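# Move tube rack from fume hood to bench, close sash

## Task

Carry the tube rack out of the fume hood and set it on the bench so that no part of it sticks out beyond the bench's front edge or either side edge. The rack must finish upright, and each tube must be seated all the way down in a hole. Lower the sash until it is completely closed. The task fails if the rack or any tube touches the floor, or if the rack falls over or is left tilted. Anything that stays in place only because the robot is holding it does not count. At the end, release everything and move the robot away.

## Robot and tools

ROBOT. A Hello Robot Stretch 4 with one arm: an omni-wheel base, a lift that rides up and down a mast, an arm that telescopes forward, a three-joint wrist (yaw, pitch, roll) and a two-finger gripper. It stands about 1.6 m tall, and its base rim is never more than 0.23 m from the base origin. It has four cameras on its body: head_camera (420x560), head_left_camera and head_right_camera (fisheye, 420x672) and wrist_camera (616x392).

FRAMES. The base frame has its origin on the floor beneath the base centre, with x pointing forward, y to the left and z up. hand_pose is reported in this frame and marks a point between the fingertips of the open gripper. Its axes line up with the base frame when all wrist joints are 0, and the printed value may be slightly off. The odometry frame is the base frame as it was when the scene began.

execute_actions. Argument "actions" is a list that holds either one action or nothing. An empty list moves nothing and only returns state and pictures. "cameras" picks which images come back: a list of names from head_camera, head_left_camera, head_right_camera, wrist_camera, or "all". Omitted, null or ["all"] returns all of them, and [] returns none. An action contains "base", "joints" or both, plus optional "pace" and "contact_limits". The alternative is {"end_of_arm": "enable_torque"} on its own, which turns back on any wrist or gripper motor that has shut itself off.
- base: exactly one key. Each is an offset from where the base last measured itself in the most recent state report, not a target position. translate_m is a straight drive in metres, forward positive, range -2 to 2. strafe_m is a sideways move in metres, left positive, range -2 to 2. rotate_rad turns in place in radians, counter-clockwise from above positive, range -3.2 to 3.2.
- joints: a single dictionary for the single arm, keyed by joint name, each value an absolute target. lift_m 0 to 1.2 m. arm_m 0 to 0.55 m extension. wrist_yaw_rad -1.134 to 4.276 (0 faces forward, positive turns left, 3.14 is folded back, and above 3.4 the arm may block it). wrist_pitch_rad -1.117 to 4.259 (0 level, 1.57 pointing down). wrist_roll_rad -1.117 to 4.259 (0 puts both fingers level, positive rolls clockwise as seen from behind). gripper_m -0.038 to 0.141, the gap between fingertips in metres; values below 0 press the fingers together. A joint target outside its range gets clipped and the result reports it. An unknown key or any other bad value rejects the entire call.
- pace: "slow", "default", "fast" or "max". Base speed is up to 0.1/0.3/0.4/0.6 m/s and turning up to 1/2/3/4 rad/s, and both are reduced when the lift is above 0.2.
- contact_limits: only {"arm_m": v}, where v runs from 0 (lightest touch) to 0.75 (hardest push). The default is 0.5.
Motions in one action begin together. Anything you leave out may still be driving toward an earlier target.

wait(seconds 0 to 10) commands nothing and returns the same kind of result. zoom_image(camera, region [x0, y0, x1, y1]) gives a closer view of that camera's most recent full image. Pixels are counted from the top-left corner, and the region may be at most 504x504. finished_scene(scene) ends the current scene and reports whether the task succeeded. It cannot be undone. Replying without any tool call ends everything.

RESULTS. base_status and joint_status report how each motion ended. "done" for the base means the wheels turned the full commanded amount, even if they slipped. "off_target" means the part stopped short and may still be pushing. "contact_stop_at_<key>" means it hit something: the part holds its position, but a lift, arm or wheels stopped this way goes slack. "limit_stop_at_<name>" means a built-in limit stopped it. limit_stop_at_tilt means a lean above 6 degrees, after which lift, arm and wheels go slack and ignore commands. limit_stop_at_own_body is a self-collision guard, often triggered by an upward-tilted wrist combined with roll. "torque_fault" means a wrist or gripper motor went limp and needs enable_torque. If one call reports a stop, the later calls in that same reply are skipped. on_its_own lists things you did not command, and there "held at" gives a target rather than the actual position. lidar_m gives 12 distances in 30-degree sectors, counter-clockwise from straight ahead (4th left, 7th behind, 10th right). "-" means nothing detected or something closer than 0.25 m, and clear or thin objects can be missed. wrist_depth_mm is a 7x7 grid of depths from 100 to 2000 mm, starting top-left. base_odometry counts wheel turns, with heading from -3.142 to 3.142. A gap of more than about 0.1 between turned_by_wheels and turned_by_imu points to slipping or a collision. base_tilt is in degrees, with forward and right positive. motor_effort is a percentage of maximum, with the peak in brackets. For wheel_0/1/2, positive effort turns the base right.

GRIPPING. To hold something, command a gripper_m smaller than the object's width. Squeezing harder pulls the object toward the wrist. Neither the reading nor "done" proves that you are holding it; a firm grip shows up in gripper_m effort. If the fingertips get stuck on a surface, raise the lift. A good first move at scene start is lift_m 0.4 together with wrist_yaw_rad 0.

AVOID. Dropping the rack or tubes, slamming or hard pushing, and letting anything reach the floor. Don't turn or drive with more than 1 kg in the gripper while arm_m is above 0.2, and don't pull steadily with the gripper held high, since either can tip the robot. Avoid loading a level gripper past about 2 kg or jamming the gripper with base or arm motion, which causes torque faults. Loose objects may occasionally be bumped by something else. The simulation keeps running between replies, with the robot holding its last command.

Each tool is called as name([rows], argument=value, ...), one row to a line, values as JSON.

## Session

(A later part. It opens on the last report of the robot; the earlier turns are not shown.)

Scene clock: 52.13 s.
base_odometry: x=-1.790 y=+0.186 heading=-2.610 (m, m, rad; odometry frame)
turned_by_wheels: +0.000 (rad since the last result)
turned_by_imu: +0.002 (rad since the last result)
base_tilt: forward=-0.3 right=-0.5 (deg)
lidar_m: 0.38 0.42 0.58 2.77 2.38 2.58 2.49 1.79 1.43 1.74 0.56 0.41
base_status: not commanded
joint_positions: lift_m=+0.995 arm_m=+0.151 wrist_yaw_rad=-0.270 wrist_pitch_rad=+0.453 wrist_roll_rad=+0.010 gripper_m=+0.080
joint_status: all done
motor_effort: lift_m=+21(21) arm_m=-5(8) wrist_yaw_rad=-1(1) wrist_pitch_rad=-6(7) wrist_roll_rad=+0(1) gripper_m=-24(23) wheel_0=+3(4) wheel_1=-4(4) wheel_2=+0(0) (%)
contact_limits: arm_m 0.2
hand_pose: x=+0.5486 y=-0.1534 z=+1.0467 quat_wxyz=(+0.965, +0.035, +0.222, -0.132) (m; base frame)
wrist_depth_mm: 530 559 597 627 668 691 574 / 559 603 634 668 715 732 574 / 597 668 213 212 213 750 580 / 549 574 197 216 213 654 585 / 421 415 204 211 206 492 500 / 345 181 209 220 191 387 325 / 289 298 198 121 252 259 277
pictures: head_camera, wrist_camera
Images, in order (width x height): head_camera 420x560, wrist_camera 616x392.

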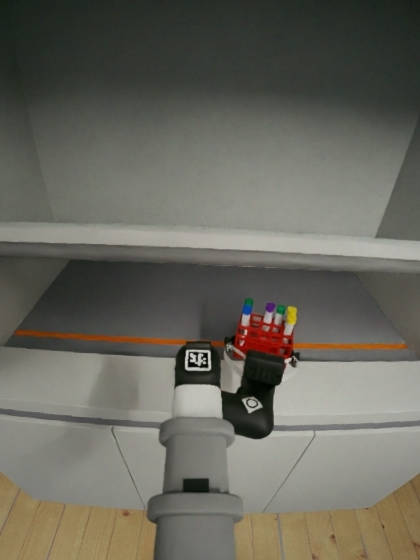

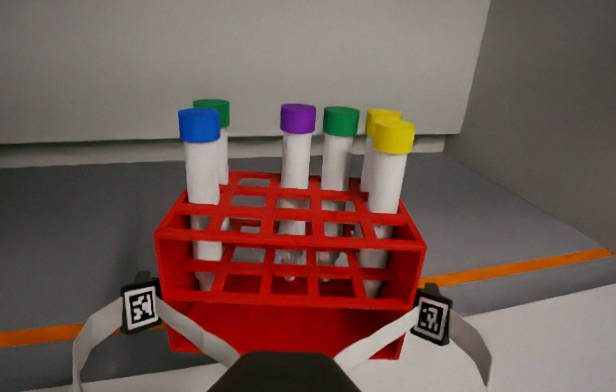

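execute_actions([
  {"joints":{"lift_m":1.02},"pace":"slow"},
], cameras=[])

execute_actions([
  {"joints":{"arm_m":0.0},"pace":"slow","contact_limits":{"arm_m":0.2}},
], cameras=["wrist_camera"])

execute_actions([
  {"base":{"translate_m":-0.45},"joints":{"wrist_yaw_rad":0.0}},
], cameras=["wrist_camera","head_left_camera","head_right_camera"])

Scene clock: 53.47 s.
base_odometry: x=-1.790 y=+0.186 heading=-2.610 (m, m, rad; odometry frame)
turned_by_wheels: +0.000 (rad since the last result)
turned_by_imu: +0.001 (rad since the last result)
base_tilt: forward=-0.4 right=-0.3 (deg)
lidar_m: 0.36 0.41 0.61 2.79 2.39 2.58 2.50 1.80 1.41 1.74 0.56 0.42
base_status: not commanded
joint_positions: lift_m=+1.020 arm_m=+0.151 wrist_yaw_rad=-0.270 wrist_pitch_rad=+0.453 wrist_roll_rad=+0.010 gripper_m=+0.080
joint_status: all done
motor_effort: lift_m=+21(23) arm_m=-5(5) wrist_yaw_rad=-1(1) wrist_pitch_rad=-7(8) wrist_roll_rad=+0(1) gripper_m=-24(23) wheel_0=+4(4) wheel_1=-4(4) wheel_2=+0(0) (%)
hand_pose: x=+0.5485 y=-0.1534 z=+1.0717 quat_wxyz=(+0.965, +0.035, +0.222, -0.132) (m; base frame)
wrist_depth_mm: 535 559 597 634 683 699 574 / 564 597 627 676 715 732 574 / 597 634 213 212 212 750 585 / 597 627 197 216 213 691 591 / 466 452 204 210 206 535 544 / 379 181 210 220 191 424 430 / 314 325 198 121 279 287 303
pictures: none
No camera images: the call's "cameras" was empty. Leave "cameras" out to get every camera's image.

Scene clock: 56.27 s.
base_odometry: x=-1.790 y=+0.186 heading=-2.610 (m, m, rad; odometry frame)
turned_by_wheels: +0.000 (rad since the last result)
turned_by_imu: +0.001 (rad since the last result)
base_tilt: forward=-0.2 right=-0.4 (deg)
lidar_m: 0.39 0.42 0.58 2.78 2.36 2.57 2.49 1.80 1.43 1.74 0.55 0.40
base_status: not commanded
joint_positions: lift_m=+1.020 arm_m=+0.001 wrist_yaw_rad=-0.270 wrist_pitch_rad=+0.453 wrist_roll_rad=+0.010 gripper_m=+0.080
joint_status: all done
motor_effort: lift_m=+21(21) arm_m=-5(3) wrist_yaw_rad=+0(1) wrist_pitch_rad=-7(7) wrist_roll_rad=+1(0) gripper_m=-24(24) wheel_0=+4(3) wheel_1=-4(4) wheel_2=+0(0) (%)
contact_limits: arm_m 0.2
hand_pose: x=+0.3985 y=-0.1534 z=+1.0717 quat_wxyz=(+0.965, +0.035, +0.222, -0.132) (m; base frame)
wrist_depth_mm: 647 683 732 768 820 715 569 / 683 723 768 820 891 723 564 / 732 778 213 212 213 750 585 / 597 627 197 216 213 683 585 / 466 452 204 211 206 455 466 / 319 180 209 219 191 359 364 / 266 276 198 121 307 340 394
pictures: wrist_camera
Images, in order (width x height): wrist_camera 616x392.

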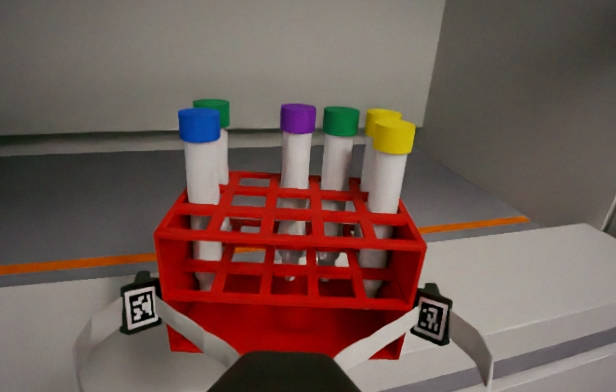

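Scene clock: 59.23 s.
base_odometry: x=-1.402 y=+0.414 heading=-2.610 (m, m, rad; odometry frame)
turned_by_wheels: +0.000 (rad since the last result)
turned_by_imu: +0.001 (rad since the last result)
base_tilt: forward=-0.3 right=-0.4 (deg)
lidar_m: 0.40 0.87 2.52 2.27 2.34 2.10 2.04 1.74 1.29 1.27 1.82 0.45
base_status: done
joint_positions: lift_m=+1.020 arm_m=+0.001 wrist_yaw_rad=+0.000 wrist_pitch_rad=+0.453 wrist_roll_rad=+0.010 gripper_m=+0.080
joint_status: all done
motor_effort: lift_m=+20(21) arm_m=-5(5) wrist_yaw_rad=+0(7) wrist_pitch_rad=-8(9) wrist_roll_rad=+0(1) gripper_m=-24(23) wheel_0=-1(6) wheel_1=-1(10) wheel_2=+3(14) (%)
hand_pose: x=+0.4312 y=-0.0875 z=+1.0717 quat_wxyz=(+0.974, +0.005, +0.225, -0.001) (m; base frame)
wrist_depth_mm: 931 1098 1118 1118 1138 1098 778 / 960 1160 1182 1182 1182 1078 768 / 723 759 213 213 212 991 768 / 661 661 198 216 214 683 683 / 707 707 204 211 206 732 723 / 778 180 209 219 191 768 798 / 842 842 198 121 854 842 1138
pictures: head_left_camera, head_right_camera, wrist_camera
Images, in order (width x height): head_left_camera 420x672, head_right_camera 420x672, wrist_camera 616x392.

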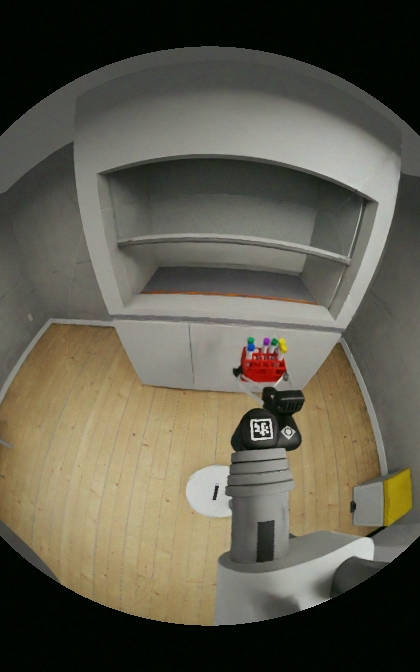

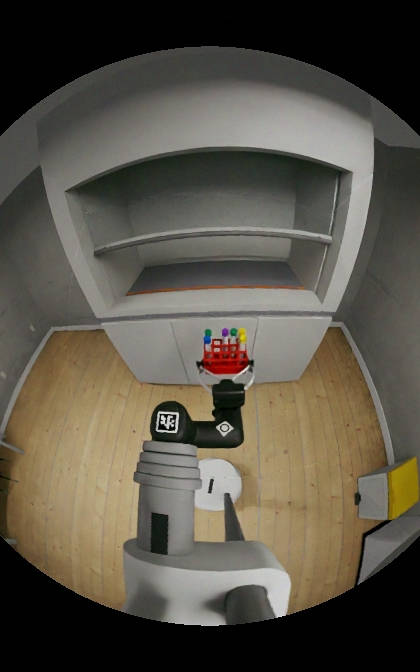

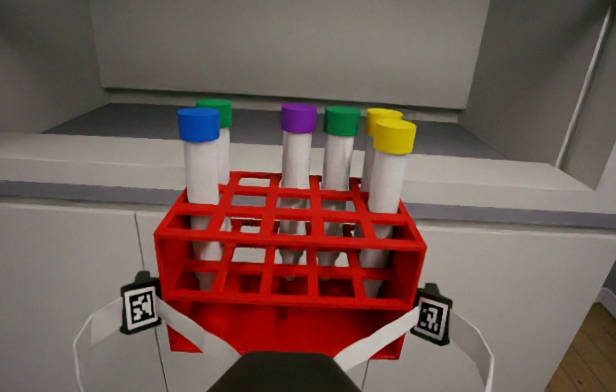

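execute_actions([
  {"base":{"rotate_rad":1.57},"pace":"slow"},
])

Scene clock: 62.20 s.
base_odometry: x=-1.402 y=+0.414 heading=-1.041 (m, m, rad; odometry frame)
turned_by_wheels: +1.569 (rad since the last result)
turned_by_imu: +1.599 (rad since the last result)
base_tilt: forward=-0.2 right=-0.4 (deg)
lidar_m: 0.41 2.34 2.09 2.01 1.74 1.29 1.28 1.83 0.88 0.83 0.89 0.44
base_status: done
joint_positions: lift_m=+1.020 arm_m=+0.001 wrist_yaw_rad=+0.000 wrist_pitch_rad=+0.453 wrist_roll_rad=+0.010 gripper_m=+0.080
joint_status: not commanded
motor_effort: lift_m=+20(20) arm_m=-5(5) wrist_yaw_rad=+0(1) wrist_pitch_rad=-7(9) wrist_roll_rad=+1(1) gripper_m=-23(23) wheel_0=-2(6) wheel_1=-2(6) wheel_2=-4(6) (%)
hand_pose: x=+0.4312 y=-0.0874 z=+1.0717 quat_wxyz=(+0.974, +0.005, +0.225, -0.001) (m; base frame)
wrist_depth_mm: - - - - - - - / - - - - - - - / - - 214 212 213 - - / - - 197 216 216 - - / 1808 1863 204 210 206 - - / 1499 181 209 219 191 1756 1708 / 1281 1366 197 122 1366 1397 1464
pictures: head_camera, head_left_camera, head_right_camera, wrist_camera
Images, in order (width x height): head_camera 420x560, head_left_camera 420x672, head_right_camera 420x672, wrist_camera 616x392.

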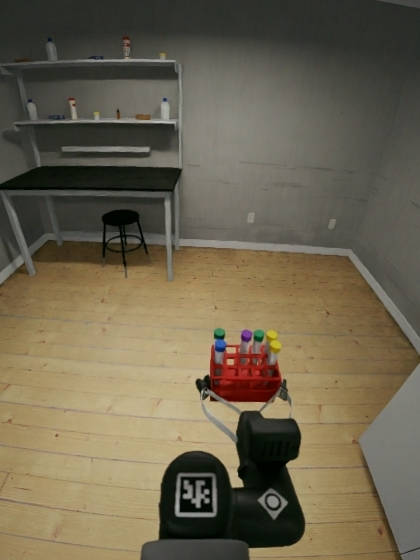

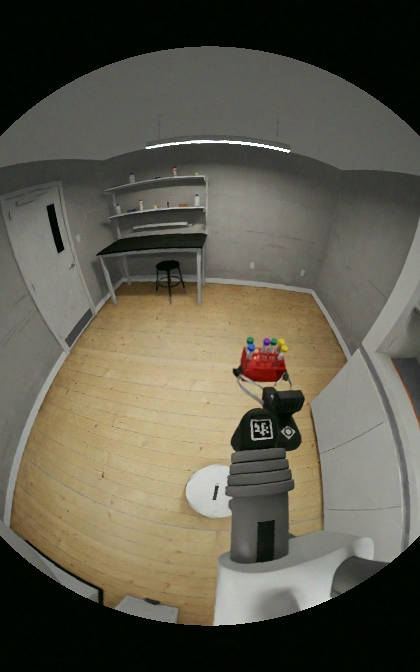

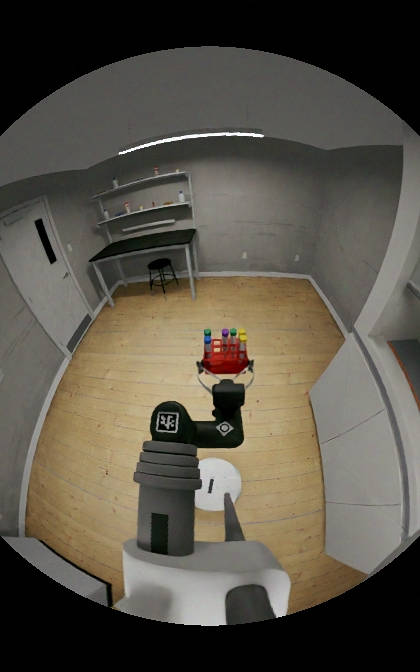

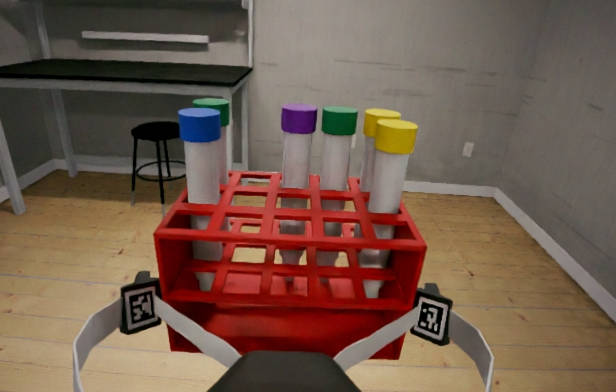

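execute_actions([
  {"base":{"strafe_m":0.75}},
], cameras=[])

execute_actions([
  {"base":{"translate_m":1.0}},
])

Scene clock: 69.53 s.
base_odometry: x=-0.755 y=+0.793 heading=-1.041 (m, m, rad; odometry frame)
turned_by_wheels: +0.000 (rad since the last result)
turned_by_imu: +0.005 (rad since the last result)
base_tilt: forward=-0.3 right=-0.5 (deg)
lidar_m: 0.41 1.73 1.28 1.25 1.34 1.28 1.23 1.29 1.65 1.59 1.69 0.43
base_status: done
joint_positions: lift_m=+1.020 arm_m=+0.001 wrist_yaw_rad=+0.000 wrist_pitch_rad=+0.453 wrist_roll_rad=+0.010 gripper_m=+0.080
joint_status: not commanded
motor_effort: lift_m=+20(20) arm_m=-5(5) wrist_yaw_rad=-1(1) wrist_pitch_rad=-8(9) wrist_roll_rad=+0(0) gripper_m=-24(24) wheel_0=-1(11) wheel_1=+2(11) wheel_2=+0(1) (%)
hand_pose: x=+0.4312 y=-0.0874 z=+1.0718 quat_wxyz=(+0.974, +0.005, +0.225, -0.001) (m; base frame)
wrist_depth_mm: 1756 - - - - - - / 1808 - - - - - - / 1808 - 213 211 214 - - / 1756 - 198 215 200 - - / 1808 1921 204 211 206 - - / 1576 180 210 219 191 1756 1756 / 1281 1366 197 121 1366 1397 1430
pictures: none
No camera images: the call's "cameras" was empty. Leave "cameras" out to get every camera's image.

Scene clock: 74.33 s.
base_odometry: x=-0.250 y=-0.070 heading=-1.041 (m, m, rad; odometry frame)
turned_by_wheels: +0.000 (rad since the last result)
turned_by_imu: +0.003 (rad since the last result)
base_tilt: forward=-0.2 right=-0.4 (deg)
lidar_m: 0.41 1.32 1.24 1.23 1.30 1.87 2.23 2.25 1.66 1.64 2.61 0.44
base_status: done
joint_positions: lift_m=+1.020 arm_m=+0.001 wrist_yaw_rad=+0.000 wrist_pitch_rad=+0.453 wrist_roll_rad=+0.010 gripper_m=+0.080
joint_status: not commanded
motor_effort: lift_m=+19(20) arm_m=-5(5) wrist_yaw_rad=-1(0) wrist_pitch_rad=-7(7) wrist_roll_rad=+1(0) gripper_m=-22(23) wheel_0=+1(5) wheel_1=+2(7) wheel_2=-1(15) (%)
hand_pose: x=+0.4312 y=-0.0874 z=+1.0718 quat_wxyz=(+0.974, +0.005, +0.225, -0.001) (m; base frame)
wrist_depth_mm: 1576 1618 1576 1576 1576 1576 1576 / 1576 1661 1661 1661 1661 1708 1661 / 1078 1078 1025 213 215 1808 1808 / 1808 1921 198 216 218 1921 1863 / 1756 1863 204 211 206 - - / 1537 180 209 220 191 1756 1756 / 1281 1336 198 122 1336 1397 1499
pictures: head_camera, head_left_camera, head_right_camera, wrist_camera
Images, in order (width x height): head_camera 420x560, head_left_camera 420x672, head_right_camera 420x672, wrist_camera 616x392.

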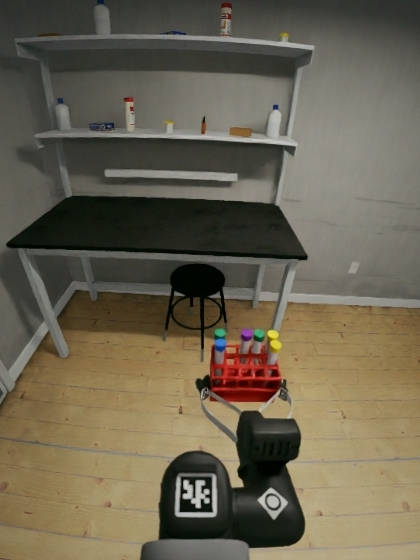

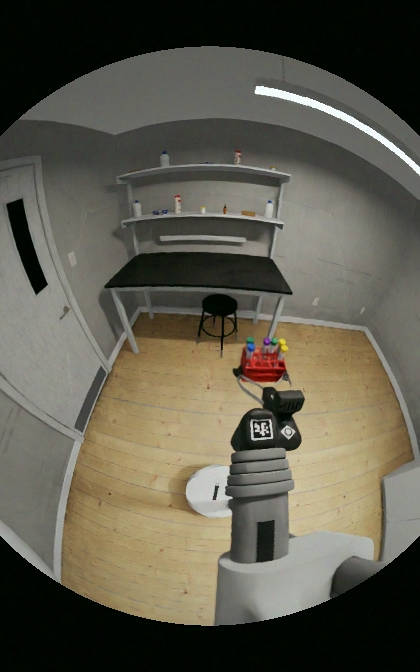

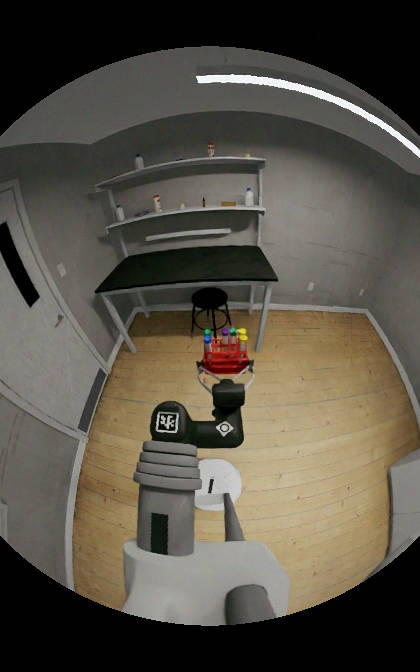

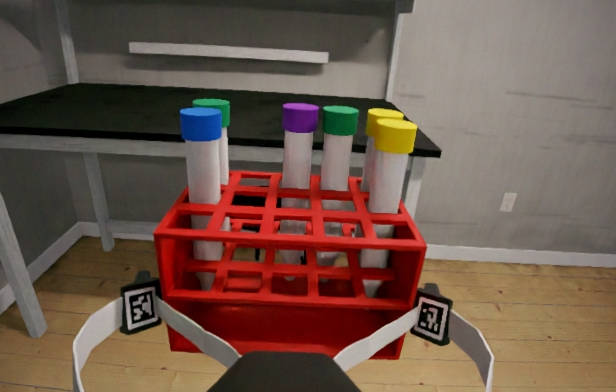

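execute_actions([
  {"base":{"strafe_m":0.2}},
], cameras=[])

execute_actions([
  {"base":{"translate_m":0.55}},
], cameras=["head_camera","wrist_camera"])

Scene clock: 76.67 s.
base_odometry: x=-0.077 y=+0.031 heading=-1.041 (m, m, rad; odometry frame)
turned_by_wheels: +0.000 (rad since the last result)
turned_by_imu: +0.001 (rad since the last result)
base_tilt: forward=-0.3 right=-0.4 (deg)
lidar_m: 0.42 1.31 1.04 1.02 1.09 1.56 2.23 2.33 1.89 1.85 2.79 0.45
base_status: done
joint_positions: lift_m=+1.020 arm_m=+0.001 wrist_yaw_rad=+0.000 wrist_pitch_rad=+0.453 wrist_roll_rad=+0.010 gripper_m=+0.080
joint_status: not commanded
motor_effort: lift_m=+20(20) arm_m=-5(5) wrist_yaw_rad=+0(1) wrist_pitch_rad=-7(10) wrist_roll_rad=+1(1) gripper_m=-23(23) wheel_0=+0(11) wheel_1=+0(12) wheel_2=+0(5) (%)
hand_pose: x=+0.4312 y=-0.0874 z=+1.0718 quat_wxyz=(+0.974, +0.005, +0.225, -0.001) (m; base frame)
wrist_depth_mm: 1464 1661 1618 1576 1576 1576 1576 / 1430 1661 1661 1661 1661 1661 1661 / 1078 1078 1025 213 213 1756 1808 / 1397 1921 197 216 214 1921 1921 / 1464 1921 204 211 206 - - / 1430 181 208 220 191 1708 1756 / 1308 1366 198 121 1366 1397 1464
pictures: none
No camera images: the call's "cameras" was empty. Leave "cameras" out to get every camera's image.

Scene clock: 79.97 s.
base_odometry: x=+0.201 y=-0.443 heading=-1.041 (m, m, rad; odometry frame)
turned_by_wheels: +0.000 (rad since the last result)
turned_by_imu: +0.002 (rad since the last result)
base_tilt: forward=-0.2 right=-0.4 (deg)
lidar_m: 0.41 0.72 1.00 0.99 1.06 1.55 2.78 2.53 1.99 2.71 0.97 0.45
base_status: done
joint_positions: lift_m=+1.020 arm_m=+0.001 wrist_yaw_rad=+0.000 wrist_pitch_rad=+0.453 wrist_roll_rad=+0.010 gripper_m=+0.080
joint_status: not commanded
motor_effort: lift_m=+20(20) arm_m=-5(5) wrist_yaw_rad=-1(0) wrist_pitch_rad=-8(7) wrist_roll_rad=+0(0) gripper_m=-21(23) wheel_0=+1(8) wheel_1=+2(9) wheel_2=-1(10) (%)
hand_pose: x=+0.4312 y=-0.0874 z=+1.0718 quat_wxyz=(+0.974, +0.005, +0.225, -0.001) (m; base frame)
wrist_depth_mm: 1118 1138 1118 1098 1118 1098 1118 / 1182 1205 1182 1160 1182 1160 1182 / 904 931 820 212 211 1160 1255 / 627 668 198 217 218 750 788 / 585 549 204 211 206 597 609 / 1464 180 209 220 191 1576 683 / 1281 1366 196 121 1366 1430 750
pictures: head_camera, wrist_camera
Images, in order (width x height): head_camera 420x560, wrist_camera 616x392.

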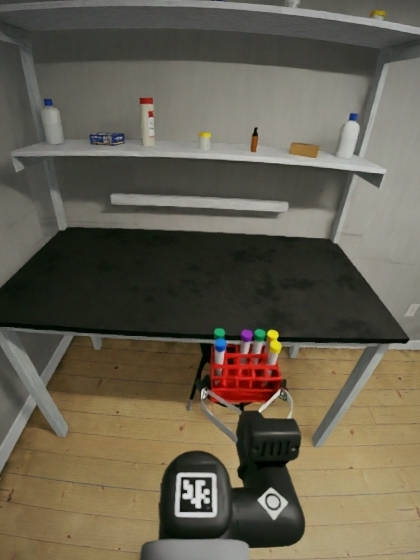

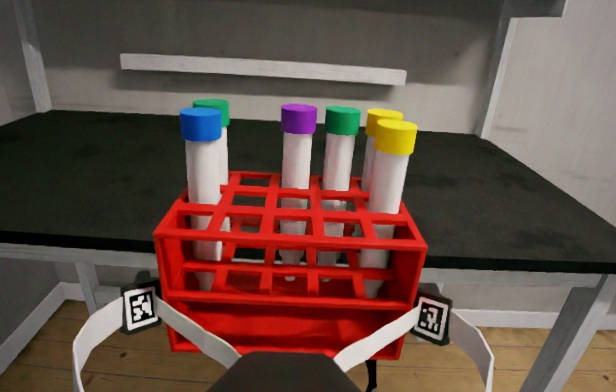

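execute_actions([
  {"base":{"translate_m":0.25},"joints":{"arm_m":0.15},"pace":"slow"},
], cameras=[])

execute_actions([
  {"joints":{"arm_m":0.32,"lift_m":0.98},"pace":"slow"},
], cameras=["head_camera","wrist_camera"])

Scene clock: 84.07 s.
base_odometry: x=+0.327 y=-0.659 heading=-1.040 (m, m, rad; odometry frame)
turned_by_wheels: +0.000 (rad since the last result)
turned_by_imu: +0.002 (rad since the last result)
base_tilt: forward=-0.2 right=-0.4 (deg)
lidar_m: 0.43 0.48 0.67 0.94 1.05 1.52 3.05 2.56 2.10 2.70 0.63 0.47
base_status: done
joint_positions: lift_m=+1.020 arm_m=+0.149 wrist_yaw_rad=+0.000 wrist_pitch_rad=+0.453 wrist_roll_rad=+0.010 gripper_m=+0.080
joint_status: all done
motor_effort: lift_m=+20(20) arm_m=+5(6) wrist_yaw_rad=-1(1) wrist_pitch_rad=-9(8) wrist_roll_rad=+1(1) gripper_m=-22(24) wheel_0=+4(8) wheel_1=+4(7) wheel_2=-5(9) (%)
hand_pose: x=+0.5793 y=-0.0874 z=+1.0718 quat_wxyz=(+0.974, +0.005, +0.225, -0.001) (m; base frame)
wrist_depth_mm: 788 788 778 778 778 759 768 / 831 809 778 798 798 820 809 / 866 878 809 212 215 878 842 / 634 647 197 216 217 750 788 / 484 480 204 211 206 559 574 / 397 181 209 219 191 449 452 / 330 343 198 121 351 362 379
pictures: none
No camera images: the call's "cameras" was empty. Leave "cameras" out to get every camera's image.

Scene clock: 87.07 s.
base_odometry: x=+0.327 y=-0.659 heading=-1.040 (m, m, rad; odometry frame)
turned_by_wheels: +0.000 (rad since the last result)
turned_by_imu: +0.001 (rad since the last result)
base_tilt: forward=-0.3 right=-0.4 (deg)
lidar_m: 0.45 0.46 0.68 0.93 1.04 1.54 3.05 2.55 2.12 2.73 0.65 0.47
base_status: not commanded
joint_positions: lift_m=+0.980 arm_m=+0.319 wrist_yaw_rad=+0.000 wrist_pitch_rad=+0.453 wrist_roll_rad=+0.010 gripper_m=+0.080
joint_status: all done
motor_effort: lift_m=+17(20) arm_m=+5(3) wrist_yaw_rad=+0(0) wrist_pitch_rad=-8(8) wrist_roll_rad=+0(0) gripper_m=-23(23) wheel_0=+4(4) wheel_1=+4(4) wheel_2=-5(5) (%)
hand_pose: x=+0.7493 y=-0.0874 z=+1.0320 quat_wxyz=(+0.974, +0.005, +0.225, -0.001) (m; base frame)
wrist_depth_mm: 634 634 627 627 627 615 615 / 580 580 585 591 640 640 654 / 707 723 213 211 213 715 699 / 549 574 197 216 214 654 683 / 424 415 204 210 206 488 500 / 345 181 209 219 192 387 392 / 290 297 198 122 306 312 329
pictures: head_camera, wrist_camera
Images, in order (width x height): head_camera 420x560, wrist_camera 616x392.

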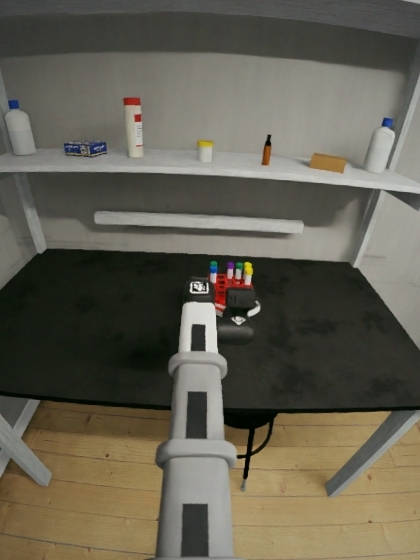

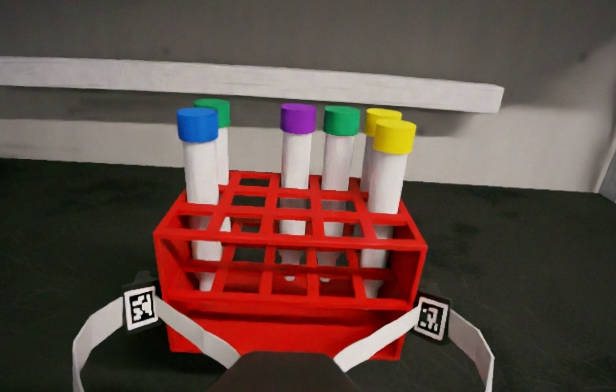

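execute_actions([
  {"joints":{"lift_m":0.897},"pace":"slow"},
], cameras=[])

Scene clock: 88.80 s.
base_odometry: x=+0.327 y=-0.659 heading=-1.040 (m, m, rad; odometry frame)
turned_by_wheels: +0.000 (rad since the last result)
turned_by_imu: +0.001 (rad since the last result)
base_tilt: forward=-0.4 right=-0.4 (deg)
lidar_m: 0.43 0.47 0.69 0.94 1.04 1.51 3.05 2.57 2.13 2.74 0.63 0.47
base_status: not commanded
joint_positions: lift_m=+0.897 arm_m=+0.319 wrist_yaw_rad=+0.000 wrist_pitch_rad=+0.453 wrist_roll_rad=+0.010 gripper_m=+0.080
joint_status: all done
motor_effort: lift_m=+16(17) arm_m=+5(6) wrist_yaw_rad=-1(0) wrist_pitch_rad=-8(9) wrist_roll_rad=+0(0) gripper_m=-22(23) wheel_0=+3(4) wheel_1=+4(4) wheel_2=-5(5) (%)
hand_pose: x=+0.7493 y=-0.0874 z=+0.9490 quat_wxyz=(+0.974, +0.005, +0.225, -0.001) (m; base frame)
wrist_depth_mm: 597 549 554 554 559 609 621 / 676 668 668 661 661 661 654 / 539 564 492 212 213 683 676 / 382 394 198 216 213 459 477 / 291 289 204 210 206 340 343 / 239 181 209 220 191 267 271 / 199 206 197 121 211 216 226
pictures: none
No camera images: the call's "cameras" was empty. Leave "cameras" out to get every camera's image.

execute_actions([
  {"joints":{"lift_m":0.886},"pace":"slow"},
], cameras=["wrist_camera"])

Scene clock: 89.67 s.
base_odometry: x=+0.327 y=-0.659 heading=-1.040 (m, m, rad; odometry frame)
turned_by_wheels: +0.000 (rad since the last result)
turned_by_imu: +0.000 (rad since the last result)
base_tilt: forward=-0.3 right=-0.4 (deg)
lidar_m: 0.44 0.48 0.66 0.96 1.04 1.50 3.05 2.52 2.12 2.73 0.64 0.46
base_status: not commanded
joint_positions: lift_m=+0.886 arm_m=+0.319 wrist_yaw_rad=+0.000 wrist_pitch_rad=+0.453 wrist_roll_rad=+0.010 gripper_m=+0.080
joint_status: all done
motor_effort: lift_m=+16(22) arm_m=+5(5) wrist_yaw_rad=+0(0) wrist_pitch_rad=-7(8) wrist_roll_rad=+1(2) gripper_m=-25(25) wheel_0=+4(4) wheel_1=+4(4) wheel_2=-5(5) (%)
hand_pose: x=+0.7493 y=-0.0874 z=+0.9380 quat_wxyz=(+0.974, +0.005, +0.225, -0.001) (m; base frame)
wrist_depth_mm: 591 591 544 554 554 559 621 / 668 668 668 661 654 661 647 / 512 525 466 211 212 661 683 / 357 370 198 216 213 427 449 / 276 271 204 211 206 319 325 / 225 180 210 220 191 252 255 / 187 194 190 122 199 204 213
pictures: wrist_camera
Images, in order (width x height): wrist_camera 616x392.

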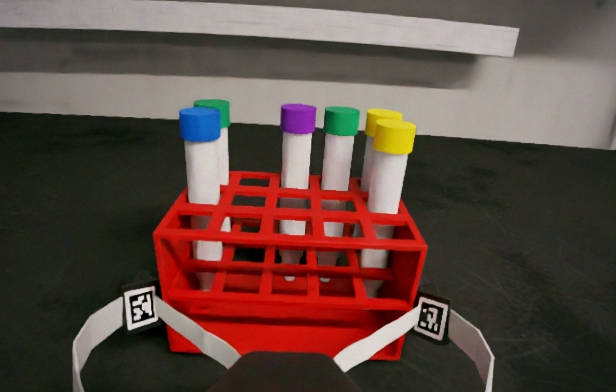

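execute_actions([
  {"joints":{"lift_m":0.883},"pace":"slow"},
], cameras=[])

execute_actions([
  {"joints":{"gripper_m":0.141},"pace":"slow"},
], cameras=["wrist_camera"])

execute_actions([
  {"joints":{"arm_m":0.12}},
], cameras=["wrist_camera"])

execute_actions([
  {"joints":{"arm_m":0.0,"wrist_pitch_rad":0.0,"lift_m":0.76},"base":{"translate_m":-0.25}},
], cameras=["wrist_camera","head_camera"])

Scene clock: 90.53 s.
base_odometry: x=+0.327 y=-0.659 heading=-1.040 (m, m, rad; odometry frame)
turned_by_wheels: +0.000 (rad since the last result)
turned_by_imu: +0.000 (rad since the last result)
base_tilt: forward=-0.3 right=-0.4 (deg)
lidar_m: 0.44 0.47 0.68 0.93 1.03 1.51 3.06 2.53 2.12 2.74 0.64 0.46
base_status: not commanded
joint_positions: lift_m=+0.883 arm_m=+0.319 wrist_yaw_rad=+0.000 wrist_pitch_rad=+0.453 wrist_roll_rad=+0.010 gripper_m=+0.080
joint_status: all done
motor_effort: lift_m=+16(21) arm_m=+5(5) wrist_yaw_rad=-1(0) wrist_pitch_rad=-8(9) wrist_roll_rad=+1(1) gripper_m=-24(23) wheel_0=+4(4) wheel_1=+4(4) wheel_2=-5(5) (%)
hand_pose: x=+0.7493 y=-0.0874 z=+0.9350 quat_wxyz=(+0.974, +0.005, +0.225, -0.001) (m; base frame)
wrist_depth_mm: 627 634 544 554 554 564 615 / 676 668 661 654 661 654 654 / 500 521 455 213 213 654 683 / 351 364 197 216 213 421 436 / 272 266 204 210 206 314 319 / 221 181 210 220 191 248 251 / 185 191 187 122 196 200 209
pictures: none
No camera images: the call's "cameras" was empty. Leave "cameras" out to get every camera's image.

Scene clock: 93.73 s.
base_odometry: x=+0.327 y=-0.659 heading=-1.040 (m, m, rad; odometry frame)
turned_by_wheels: +0.000 (rad since the last result)
turned_by_imu: +0.001 (rad since the last result)
base_tilt: forward=-0.3 right=-0.5 (deg)
lidar_m: 0.44 0.47 0.67 0.92 1.05 1.51 3.04 2.55 2.12 2.73 0.62 0.46
base_status: not commanded
joint_positions: lift_m=+0.883 arm_m=+0.319 wrist_yaw_rad=+0.000 wrist_pitch_rad=+0.452 wrist_roll_rad=+0.010 gripper_m=+0.141
joint_status: all done
motor_effort: lift_m=+16(16) arm_m=+5(5) wrist_yaw_rad=+0(1) wrist_pitch_rad=-3(8) wrist_roll_rad=+1(0) gripper_m=+0(23) wheel_0=+3(4) wheel_1=+4(4) wheel_2=-5(5) (%)
hand_pose: x=+0.7495 y=-0.0874 z=+0.9355 quat_wxyz=(+0.975, +0.005, +0.224, -0.001) (m; base frame)
wrist_depth_mm: 621 585 549 554 549 559 615 / 668 676 668 668 661 661 654 / 508 530 469 224 521 654 676 / 355 366 208 231 238 424 445 / 273 278 215 229 222 315 320 / 222 207 204 225 196 240 253 / 189 192 196 125 203 206 210
pictures: wrist_camera
Images, in order (width x height): wrist_camera 616x392.

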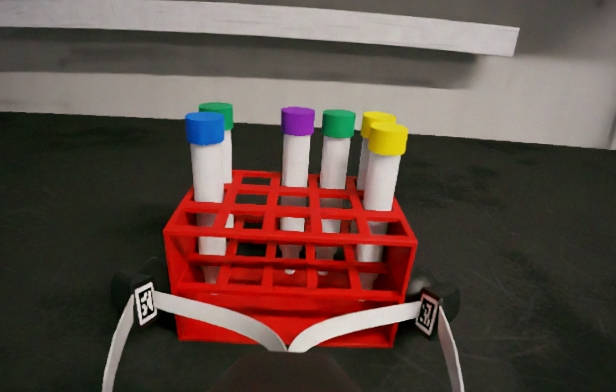

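Scene clock: 95.43 s.
base_odometry: x=+0.327 y=-0.659 heading=-1.040 (m, m, rad; odometry frame)
turned_by_wheels: +0.000 (rad since the last result)
turned_by_imu: +0.001 (rad since the last result)
base_tilt: forward=-0.3 right=-0.5 (deg)
lidar_m: 0.46 0.47 0.68 0.93 1.02 1.51 3.05 2.57 2.12 2.74 0.63 0.48
base_status: not commanded
joint_positions: lift_m=+0.883 arm_m=+0.121 wrist_yaw_rad=+0.000 wrist_pitch_rad=+0.452 wrist_roll_rad=+0.010 gripper_m=+0.141
joint_status: all done
motor_effort: lift_m=+16(16) arm_m=-5(4) wrist_yaw_rad=+0(0) wrist_pitch_rad=-4(3) wrist_roll_rad=+0(1) gripper_m=+1(0) wheel_0=+4(4) wheel_1=+4(3) wheel_2=-5(5) (%)
hand_pose: x=+0.5513 y=-0.0874 z=+0.9354 quat_wxyz=(+0.975, +0.005, +0.224, -0.001) (m; base frame)
wrist_depth_mm: 809 798 778 778 778 788 788 / 842 842 831 820 866 842 820 / 508 525 469 402 615 654 715 / 355 368 382 389 407 430 445 / 273 282 291 300 309 315 322 / 224 206 229 240 216 240 253 / 189 193 196 125 204 206 212
pictures: wrist_camera
Images, in order (width x height): wrist_camera 616x392.

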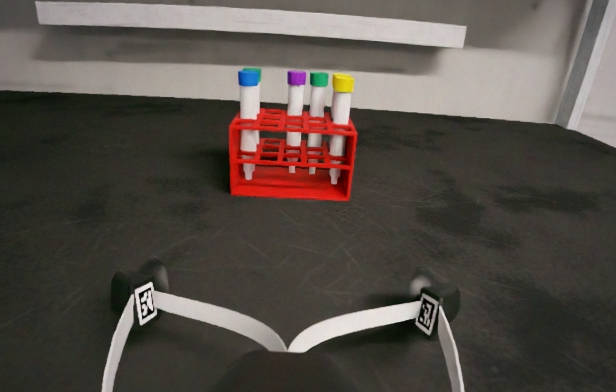

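Scene clock: 97.73 s.
base_odometry: x=+0.201 y=-0.443 heading=-1.041 (m, m, rad; odometry frame)
turned_by_wheels: +0.000 (rad since the last result)
turned_by_imu: +0.001 (rad since the last result)
base_tilt: forward=-0.2 right=-0.4 (deg)
lidar_m: 0.69 0.73 1.00 0.98 1.05 1.55 2.81 2.56 2.01 2.71 0.99 0.71
base_status: done
joint_positions: lift_m=+0.760 arm_m=+0.001 wrist_yaw_rad=+0.000 wrist_pitch_rad=+0.003 wrist_roll_rad=+0.010 gripper_m=+0.141
joint_status: all done
motor_effort: lift_m=+16(17) arm_m=-5(6) wrist_yaw_rad=-1(0) wrist_pitch_rad=-6(10) wrist_roll_rad=+0(0) gripper_m=+0(1) wheel_0=-3(7) wheel_1=-2(8) wheel_2=+3(12) (%)
hand_pose: x=+0.4603 y=-0.0874 z=+0.9377 quat_wxyz=(+1.000, +0.005, +0.001, +0.000) (m; base frame)
wrist_depth_mm: 1118 1255 1255 1255 1255 1255 1308 / 1138 1182 1182 1118 1078 1060 1229 / 1229 1255 1281 1229 1255 1281 1281 / 1255 1255 1281 1281 1255 1255 1255 / 500 480 508 539 585 627 668 / 1098 207 508 512 216 521 525 / 1255 1255 1255 125 1281 1229 1255
pictures: head_camera, wrist_camera
Images, in order (width x height): head_camera 420x560, wrist_camera 616x392.

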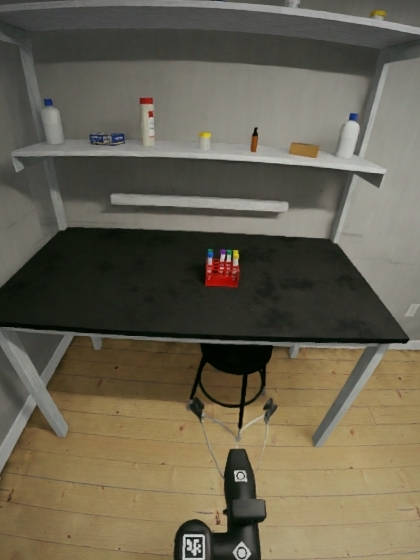

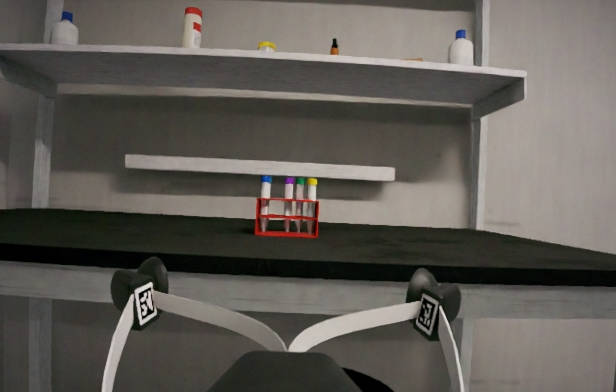

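zoom_image(camera="wrist_camera", region=[240,165,340,245])

Region (240, 165, 340, 245) of wrist_camera's 616x392 image, scaled by 5.040; it fills the top 403 rows of this view, and the rest is white.

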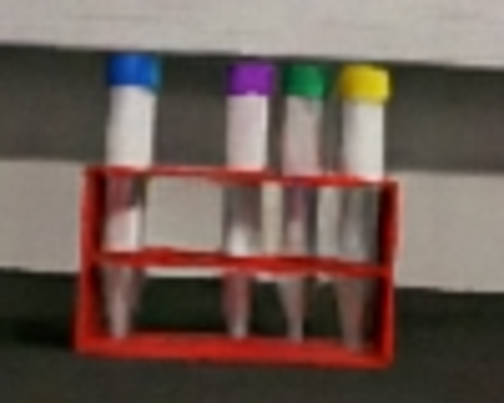

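execute_actions([
  {"joints":{"wrist_yaw_rad":1.57,"wrist_roll_rad":-0.4,"wrist_pitch_rad":-0.05,"gripper_m":0.0,"lift_m":0.5},"base":{"translate_m":-0.6},"pace":"fast"},
], cameras=[])

execute_actions([
  {"base":{"strafe_m":-0.95},"pace":"fast"},
], cameras=[])

execute_actions([
  {"base":{"translate_m":-0.9},"pace":"fast"},
], cameras=[])

execute_actions([
  {"base":{"rotate_rad":-1.57},"joints":{"lift_m":1.2}},
])

Scene clock: 101.77 s.
base_odometry: x=-0.102 y=+0.074 heading=-1.041 (m, m, rad; odometry frame)
turned_by_wheels: +0.000 (rad since the last result)
turned_by_imu: +0.001 (rad since the last result)
base_tilt: forward=-0.3 right=-0.5 (deg)
lidar_m: 1.29 1.36 1.04 1.02 1.10 1.54 2.19 2.28 1.90 1.84 2.83 1.35
base_status: done
joint_positions: lift_m=+0.500 arm_m=+0.001 wrist_yaw_rad=+1.570 wrist_pitch_rad=-0.048 wrist_roll_rad=-0.399 gripper_m=+0.000
joint_status: all done
motor_effort: lift_m=+16(14) arm_m=-5(5) wrist_yaw_rad=+1(7) wrist_pitch_rad=-5(9) wrist_roll_rad=-1(4) gripper_m=-6(7) wheel_0=-2(9) wheel_1=-2(9) wheel_2=+3(17) (%)
hand_pose: x=+0.2595 y=+0.2881 z=+0.6921 quat_wxyz=(+0.697, -0.124, -0.157, +0.689) (m; base frame)
wrist_depth_mm: 976 976 1008 1008 991 1025 1025 / 960 991 991 1008 991 1008 1008 / 960 960 976 991 991 976 976 / 960 960 976 960 976 976 991 / 931 946 960 946 960 976 960 / 917 946 187 202 946 960 960 / 931 931 917 125 931 960 960
pictures: none
No camera images: the call's "cameras" was empty. Leave "cameras" out to get every camera's image.

Scene clock: 105.30 s.
base_odometry: x=-0.922 y=-0.406 heading=-1.041 (m, m, rad; odometry frame)
turned_by_wheels: +0.000 (rad since the last result)
turned_by_imu: -0.001 (rad since the last result)
base_tilt: forward=-0.2 right=-0.4 (deg)
lidar_m: 1.32 1.33 1.89 1.95 2.08 2.27 2.23 1.21 0.89 0.90 1.85 2.11
base_status: done
joint_positions: lift_m=+0.500 arm_m=+0.001 wrist_yaw_rad=+1.570 wrist_pitch_rad=-0.048 wrist_roll_rad=-0.399 gripper_m=+0.000
joint_status: not commanded
motor_effort: lift_m=+17(17) arm_m=-5(5) wrist_yaw_rad=+0(0) wrist_pitch_rad=-4(5) wrist_roll_rad=+0(1) gripper_m=-6(6) wheel_0=-3(11) wheel_1=-1(13) wheel_2=+0(0) (%)
hand_pose: x=+0.2595 y=+0.2881 z=+0.6921 quat_wxyz=(+0.697, -0.124, -0.157, +0.689) (m; base frame)
wrist_depth_mm: 1863 1863 1921 - - - - / 1808 1808 1863 1921 1921 - - / 1863 1863 1863 1921 1921 1921 - / 1808 1808 1863 1921 1863 1863 - / 1863 1808 1863 1808 1863 1921 1983 / 1336 1618 187 202 1863 1863 1618 / 1078 1138 1499 126 1863 1863 1808
pictures: none
No camera images: the call's "cameras" was empty. Leave "cameras" out to get every camera's image.

Scene clock: 108.83 s.
base_odometry: x=-1.377 y=+0.370 heading=-1.041 (m, m, rad; odometry frame)
turned_by_wheels: +0.000 (rad since the last result)
turned_by_imu: +0.000 (rad since the last result)
base_tilt: forward=-0.3 right=-0.4 (deg)
lidar_m: 2.21 2.28 2.09 1.99 1.80 1.36 1.33 1.15 0.87 0.84 0.89 2.52
base_status: done
joint_positions: lift_m=+0.500 arm_m=+0.001 wrist_yaw_rad=+1.570 wrist_pitch_rad=-0.048 wrist_roll_rad=-0.399 gripper_m=+0.000
joint_status: not commanded
motor_effort: lift_m=+17(17) arm_m=-5(5) wrist_yaw_rad=+0(0) wrist_pitch_rad=-7(5) wrist_roll_rad=-1(1) gripper_m=-4(4) wheel_0=-1(5) wheel_1=-1(9) wheel_2=+2(15) (%)
hand_pose: x=+0.2595 y=+0.2881 z=+0.6921 quat_wxyz=(+0.697, -0.124, -0.157, +0.689) (m; base frame)
wrist_depth_mm: 1921 - - - - - - / 1863 1863 - - - - - / 1863 1921 1921 - - - - / 1863 1921 1921 1921 - - - / 1808 1863 1863 1921 1983 1863 - / 1336 1708 187 202 1863 1863 1921 / 1078 1160 1537 125 1863 1921 1921
pictures: none
No camera images: the call's "cameras" was empty. Leave "cameras" out to get every camera's image.

Scene clock: 112.43 s.
base_odometry: x=-1.377 y=+0.370 heading=-2.610 (m, m, rad; odometry frame)
turned_by_wheels: -1.569 (rad since the last result)
turned_by_imu: -1.596 (rad since the last result)
base_tilt: forward=-0.3 right=-0.6 (deg)
lidar_m: 0.85 0.89 2.53 2.20 2.27 2.09 2.04 1.82 1.34 1.32 1.18 0.87
base_status: done
joint_positions: lift_m=+1.200 arm_m=+0.001 wrist_yaw_rad=+1.570 wrist_pitch_rad=-0.048 wrist_roll_rad=-0.399 gripper_m=+0.000
joint_status: all done
motor_effort: lift_m=+20(23) arm_m=-5(5) wrist_yaw_rad=+0(0) wrist_pitch_rad=-5(6) wrist_roll_rad=-1(1) gripper_m=-6(4) wheel_0=+3(5) wheel_1=+3(9) wheel_2=+5(12) (%)
hand_pose: x=+0.2595 y=+0.2881 z=+1.3918 quat_wxyz=(+0.696, -0.124, -0.157, +0.689) (m; base frame)
wrist_depth_mm: - - - 1921 1618 1336 1205 / - - - - - 1708 1464 / - - - - - - 1863 / - - - - - - - / - - - - - - - / - - 187 202 - - 1756 / - - - 126 - - 1661
pictures: head_camera, head_left_camera, head_right_camera, wrist_camera
Images, in order (width x height): head_camera 420x560, head_left_camera 420x672, head_right_camera 420x672, wrist_camera 616x392.

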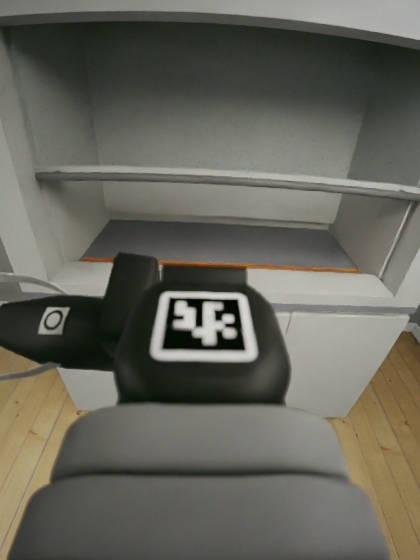

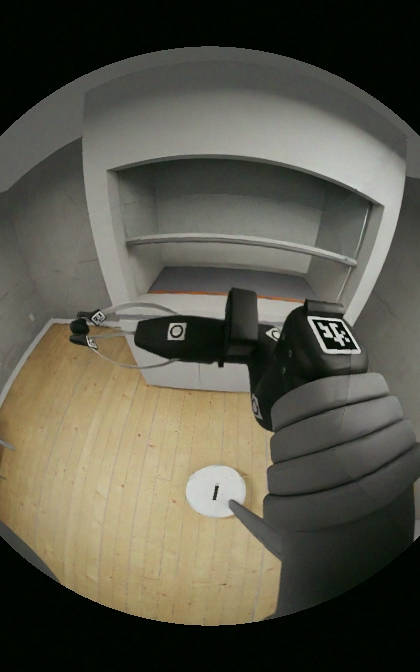

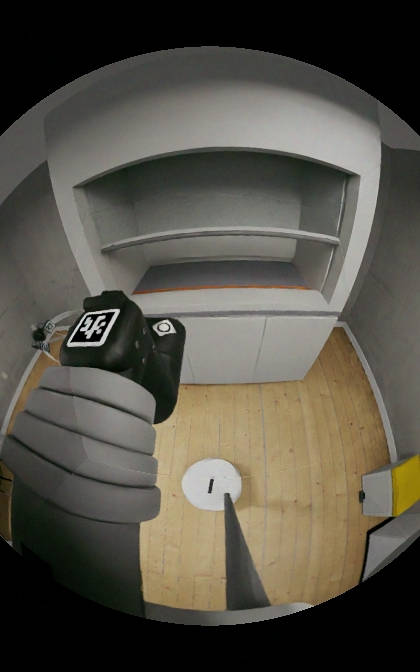

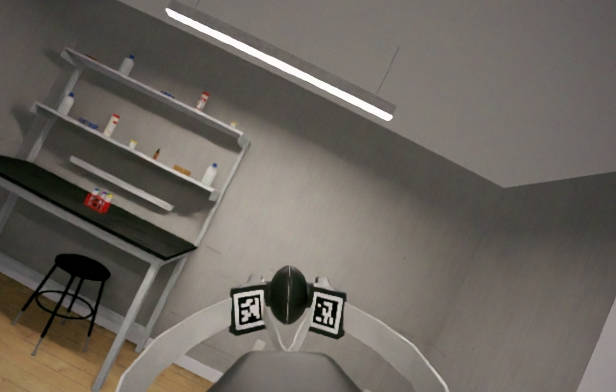

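execute_actions([
  {"base":{"translate_m":0.36}},
], cameras=["head_camera","head_left_camera"])

Scene clock: 115.43 s.
base_odometry: x=-1.687 y=+0.188 heading=-2.610 (m, m, rad; odometry frame)
turned_by_wheels: +0.000 (rad since the last result)
turned_by_imu: +0.002 (rad since the last result)
base_tilt: forward=-0.3 right=-0.5 (deg)
lidar_m: 0.49 0.51 0.73 2.42 2.31 2.47 2.39 1.83 1.43 1.78 0.67 0.49
base_status: done
joint_positions: lift_m=+1.200 arm_m=+0.001 wrist_yaw_rad=+1.570 wrist_pitch_rad=-0.048 wrist_roll_rad=-0.399 gripper_m=+0.000
joint_status: not commanded
motor_effort: lift_m=+20(20) arm_m=-5(5) wrist_yaw_rad=+0(1) wrist_pitch_rad=-6(6) wrist_roll_rad=-2(1) gripper_m=-6(4) wheel_0=+1(9) wheel_1=+2(8) wheel_2=-3(14) (%)
hand_pose: x=+0.2595 y=+0.2881 z=+1.3918 quat_wxyz=(+0.696, -0.124, -0.157, +0.689) (m; base frame)
wrist_depth_mm: - - - 1863 1618 1366 574 / - - - - - 1618 508 / - - - - - - 508 / - - - - - 559 508 / - - - - - 500 496 / - - 186 202 - 492 500 / - - - 126 517 492 492
pictures: head_camera, head_left_camera
Images, in order (width x height): head_camera 420x560, head_left_camera 420x672.

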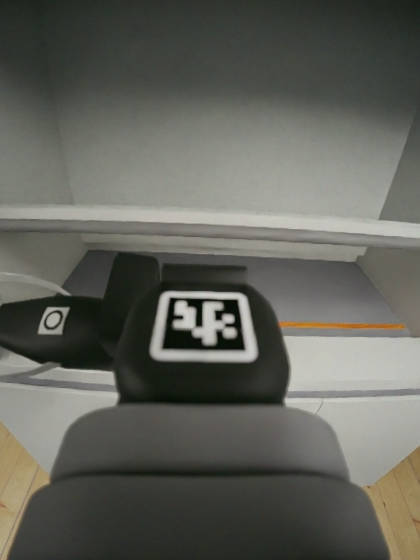

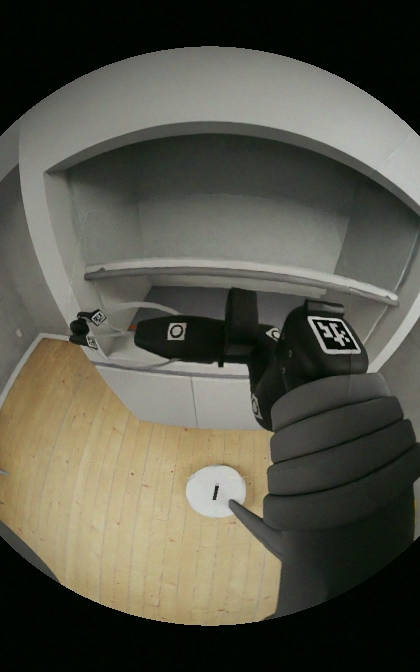

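execute_actions([
  {"joints":{"arm_m":0.2},"contact_limits":{"arm_m":0.12},"pace":"slow"},
], cameras=["head_camera","head_left_camera","head_right_camera"])

Scene clock: 119.00 s.
base_odometry: x=-1.687 y=+0.188 heading=-2.610 (m, m, rad; odometry frame)
turned_by_wheels: +0.000 (rad since the last result)
turned_by_imu: +0.002 (rad since the last result)
base_tilt: forward=-0.3 right=-0.4 (deg)
lidar_m: 0.48 0.52 0.73 2.42 2.30 2.49 2.41 1.84 1.44 1.79 0.69 0.49
base_status: not commanded
joint_positions: lift_m=+1.200 arm_m=+0.199 wrist_yaw_rad=+1.570 wrist_pitch_rad=-0.048 wrist_roll_rad=-0.400 gripper_m=+0.000
joint_status: all done
motor_effort: lift_m=+20(20) arm_m=+5(7) wrist_yaw_rad=-1(0) wrist_pitch_rad=-5(5) wrist_roll_rad=-1(2) gripper_m=-4(5) wheel_0=+1(1) wheel_1=+2(2) wheel_2=-3(3) (%)
contact_limits: arm_m 0.12
hand_pose: x=+0.4576 y=+0.2881 z=+1.3918 quat_wxyz=(+0.696, -0.124, -0.157, +0.689) (m; base frame)
wrist_depth_mm: - - - 1921 1618 415 508 / - - - - 1863 496 504 / - - - - 492 496 496 / - - - - 488 488 496 / - - - - 480 488 492 / - - 187 202 473 480 488 / - - - 126 286 480 484
pictures: head_camera, head_left_camera, head_right_camera
Images, in order (width x height): head_camera 420x560, head_left_camera 420x672, head_right_camera 420x672.

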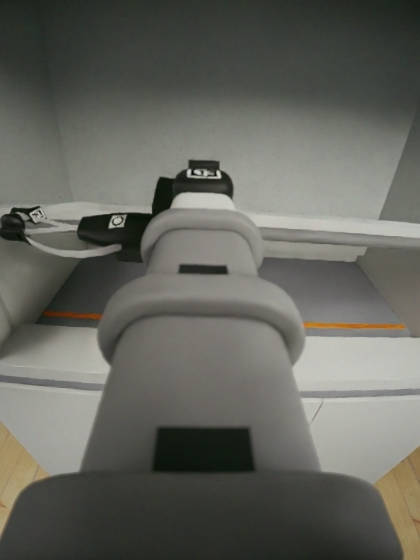

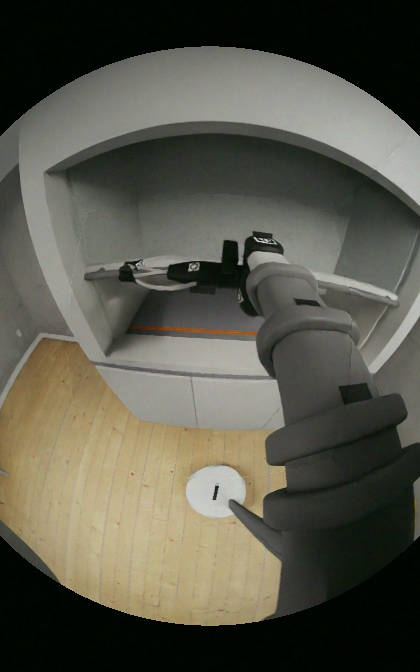

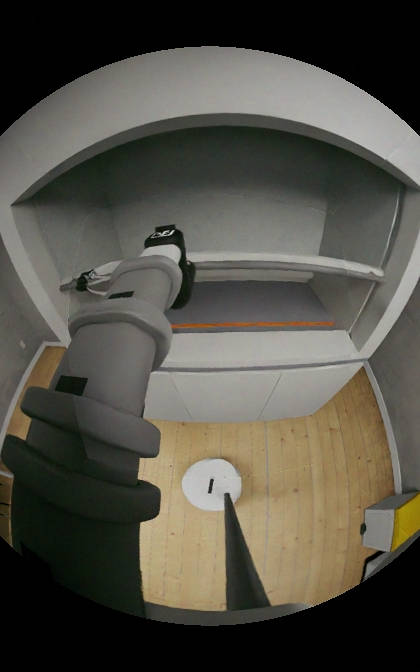

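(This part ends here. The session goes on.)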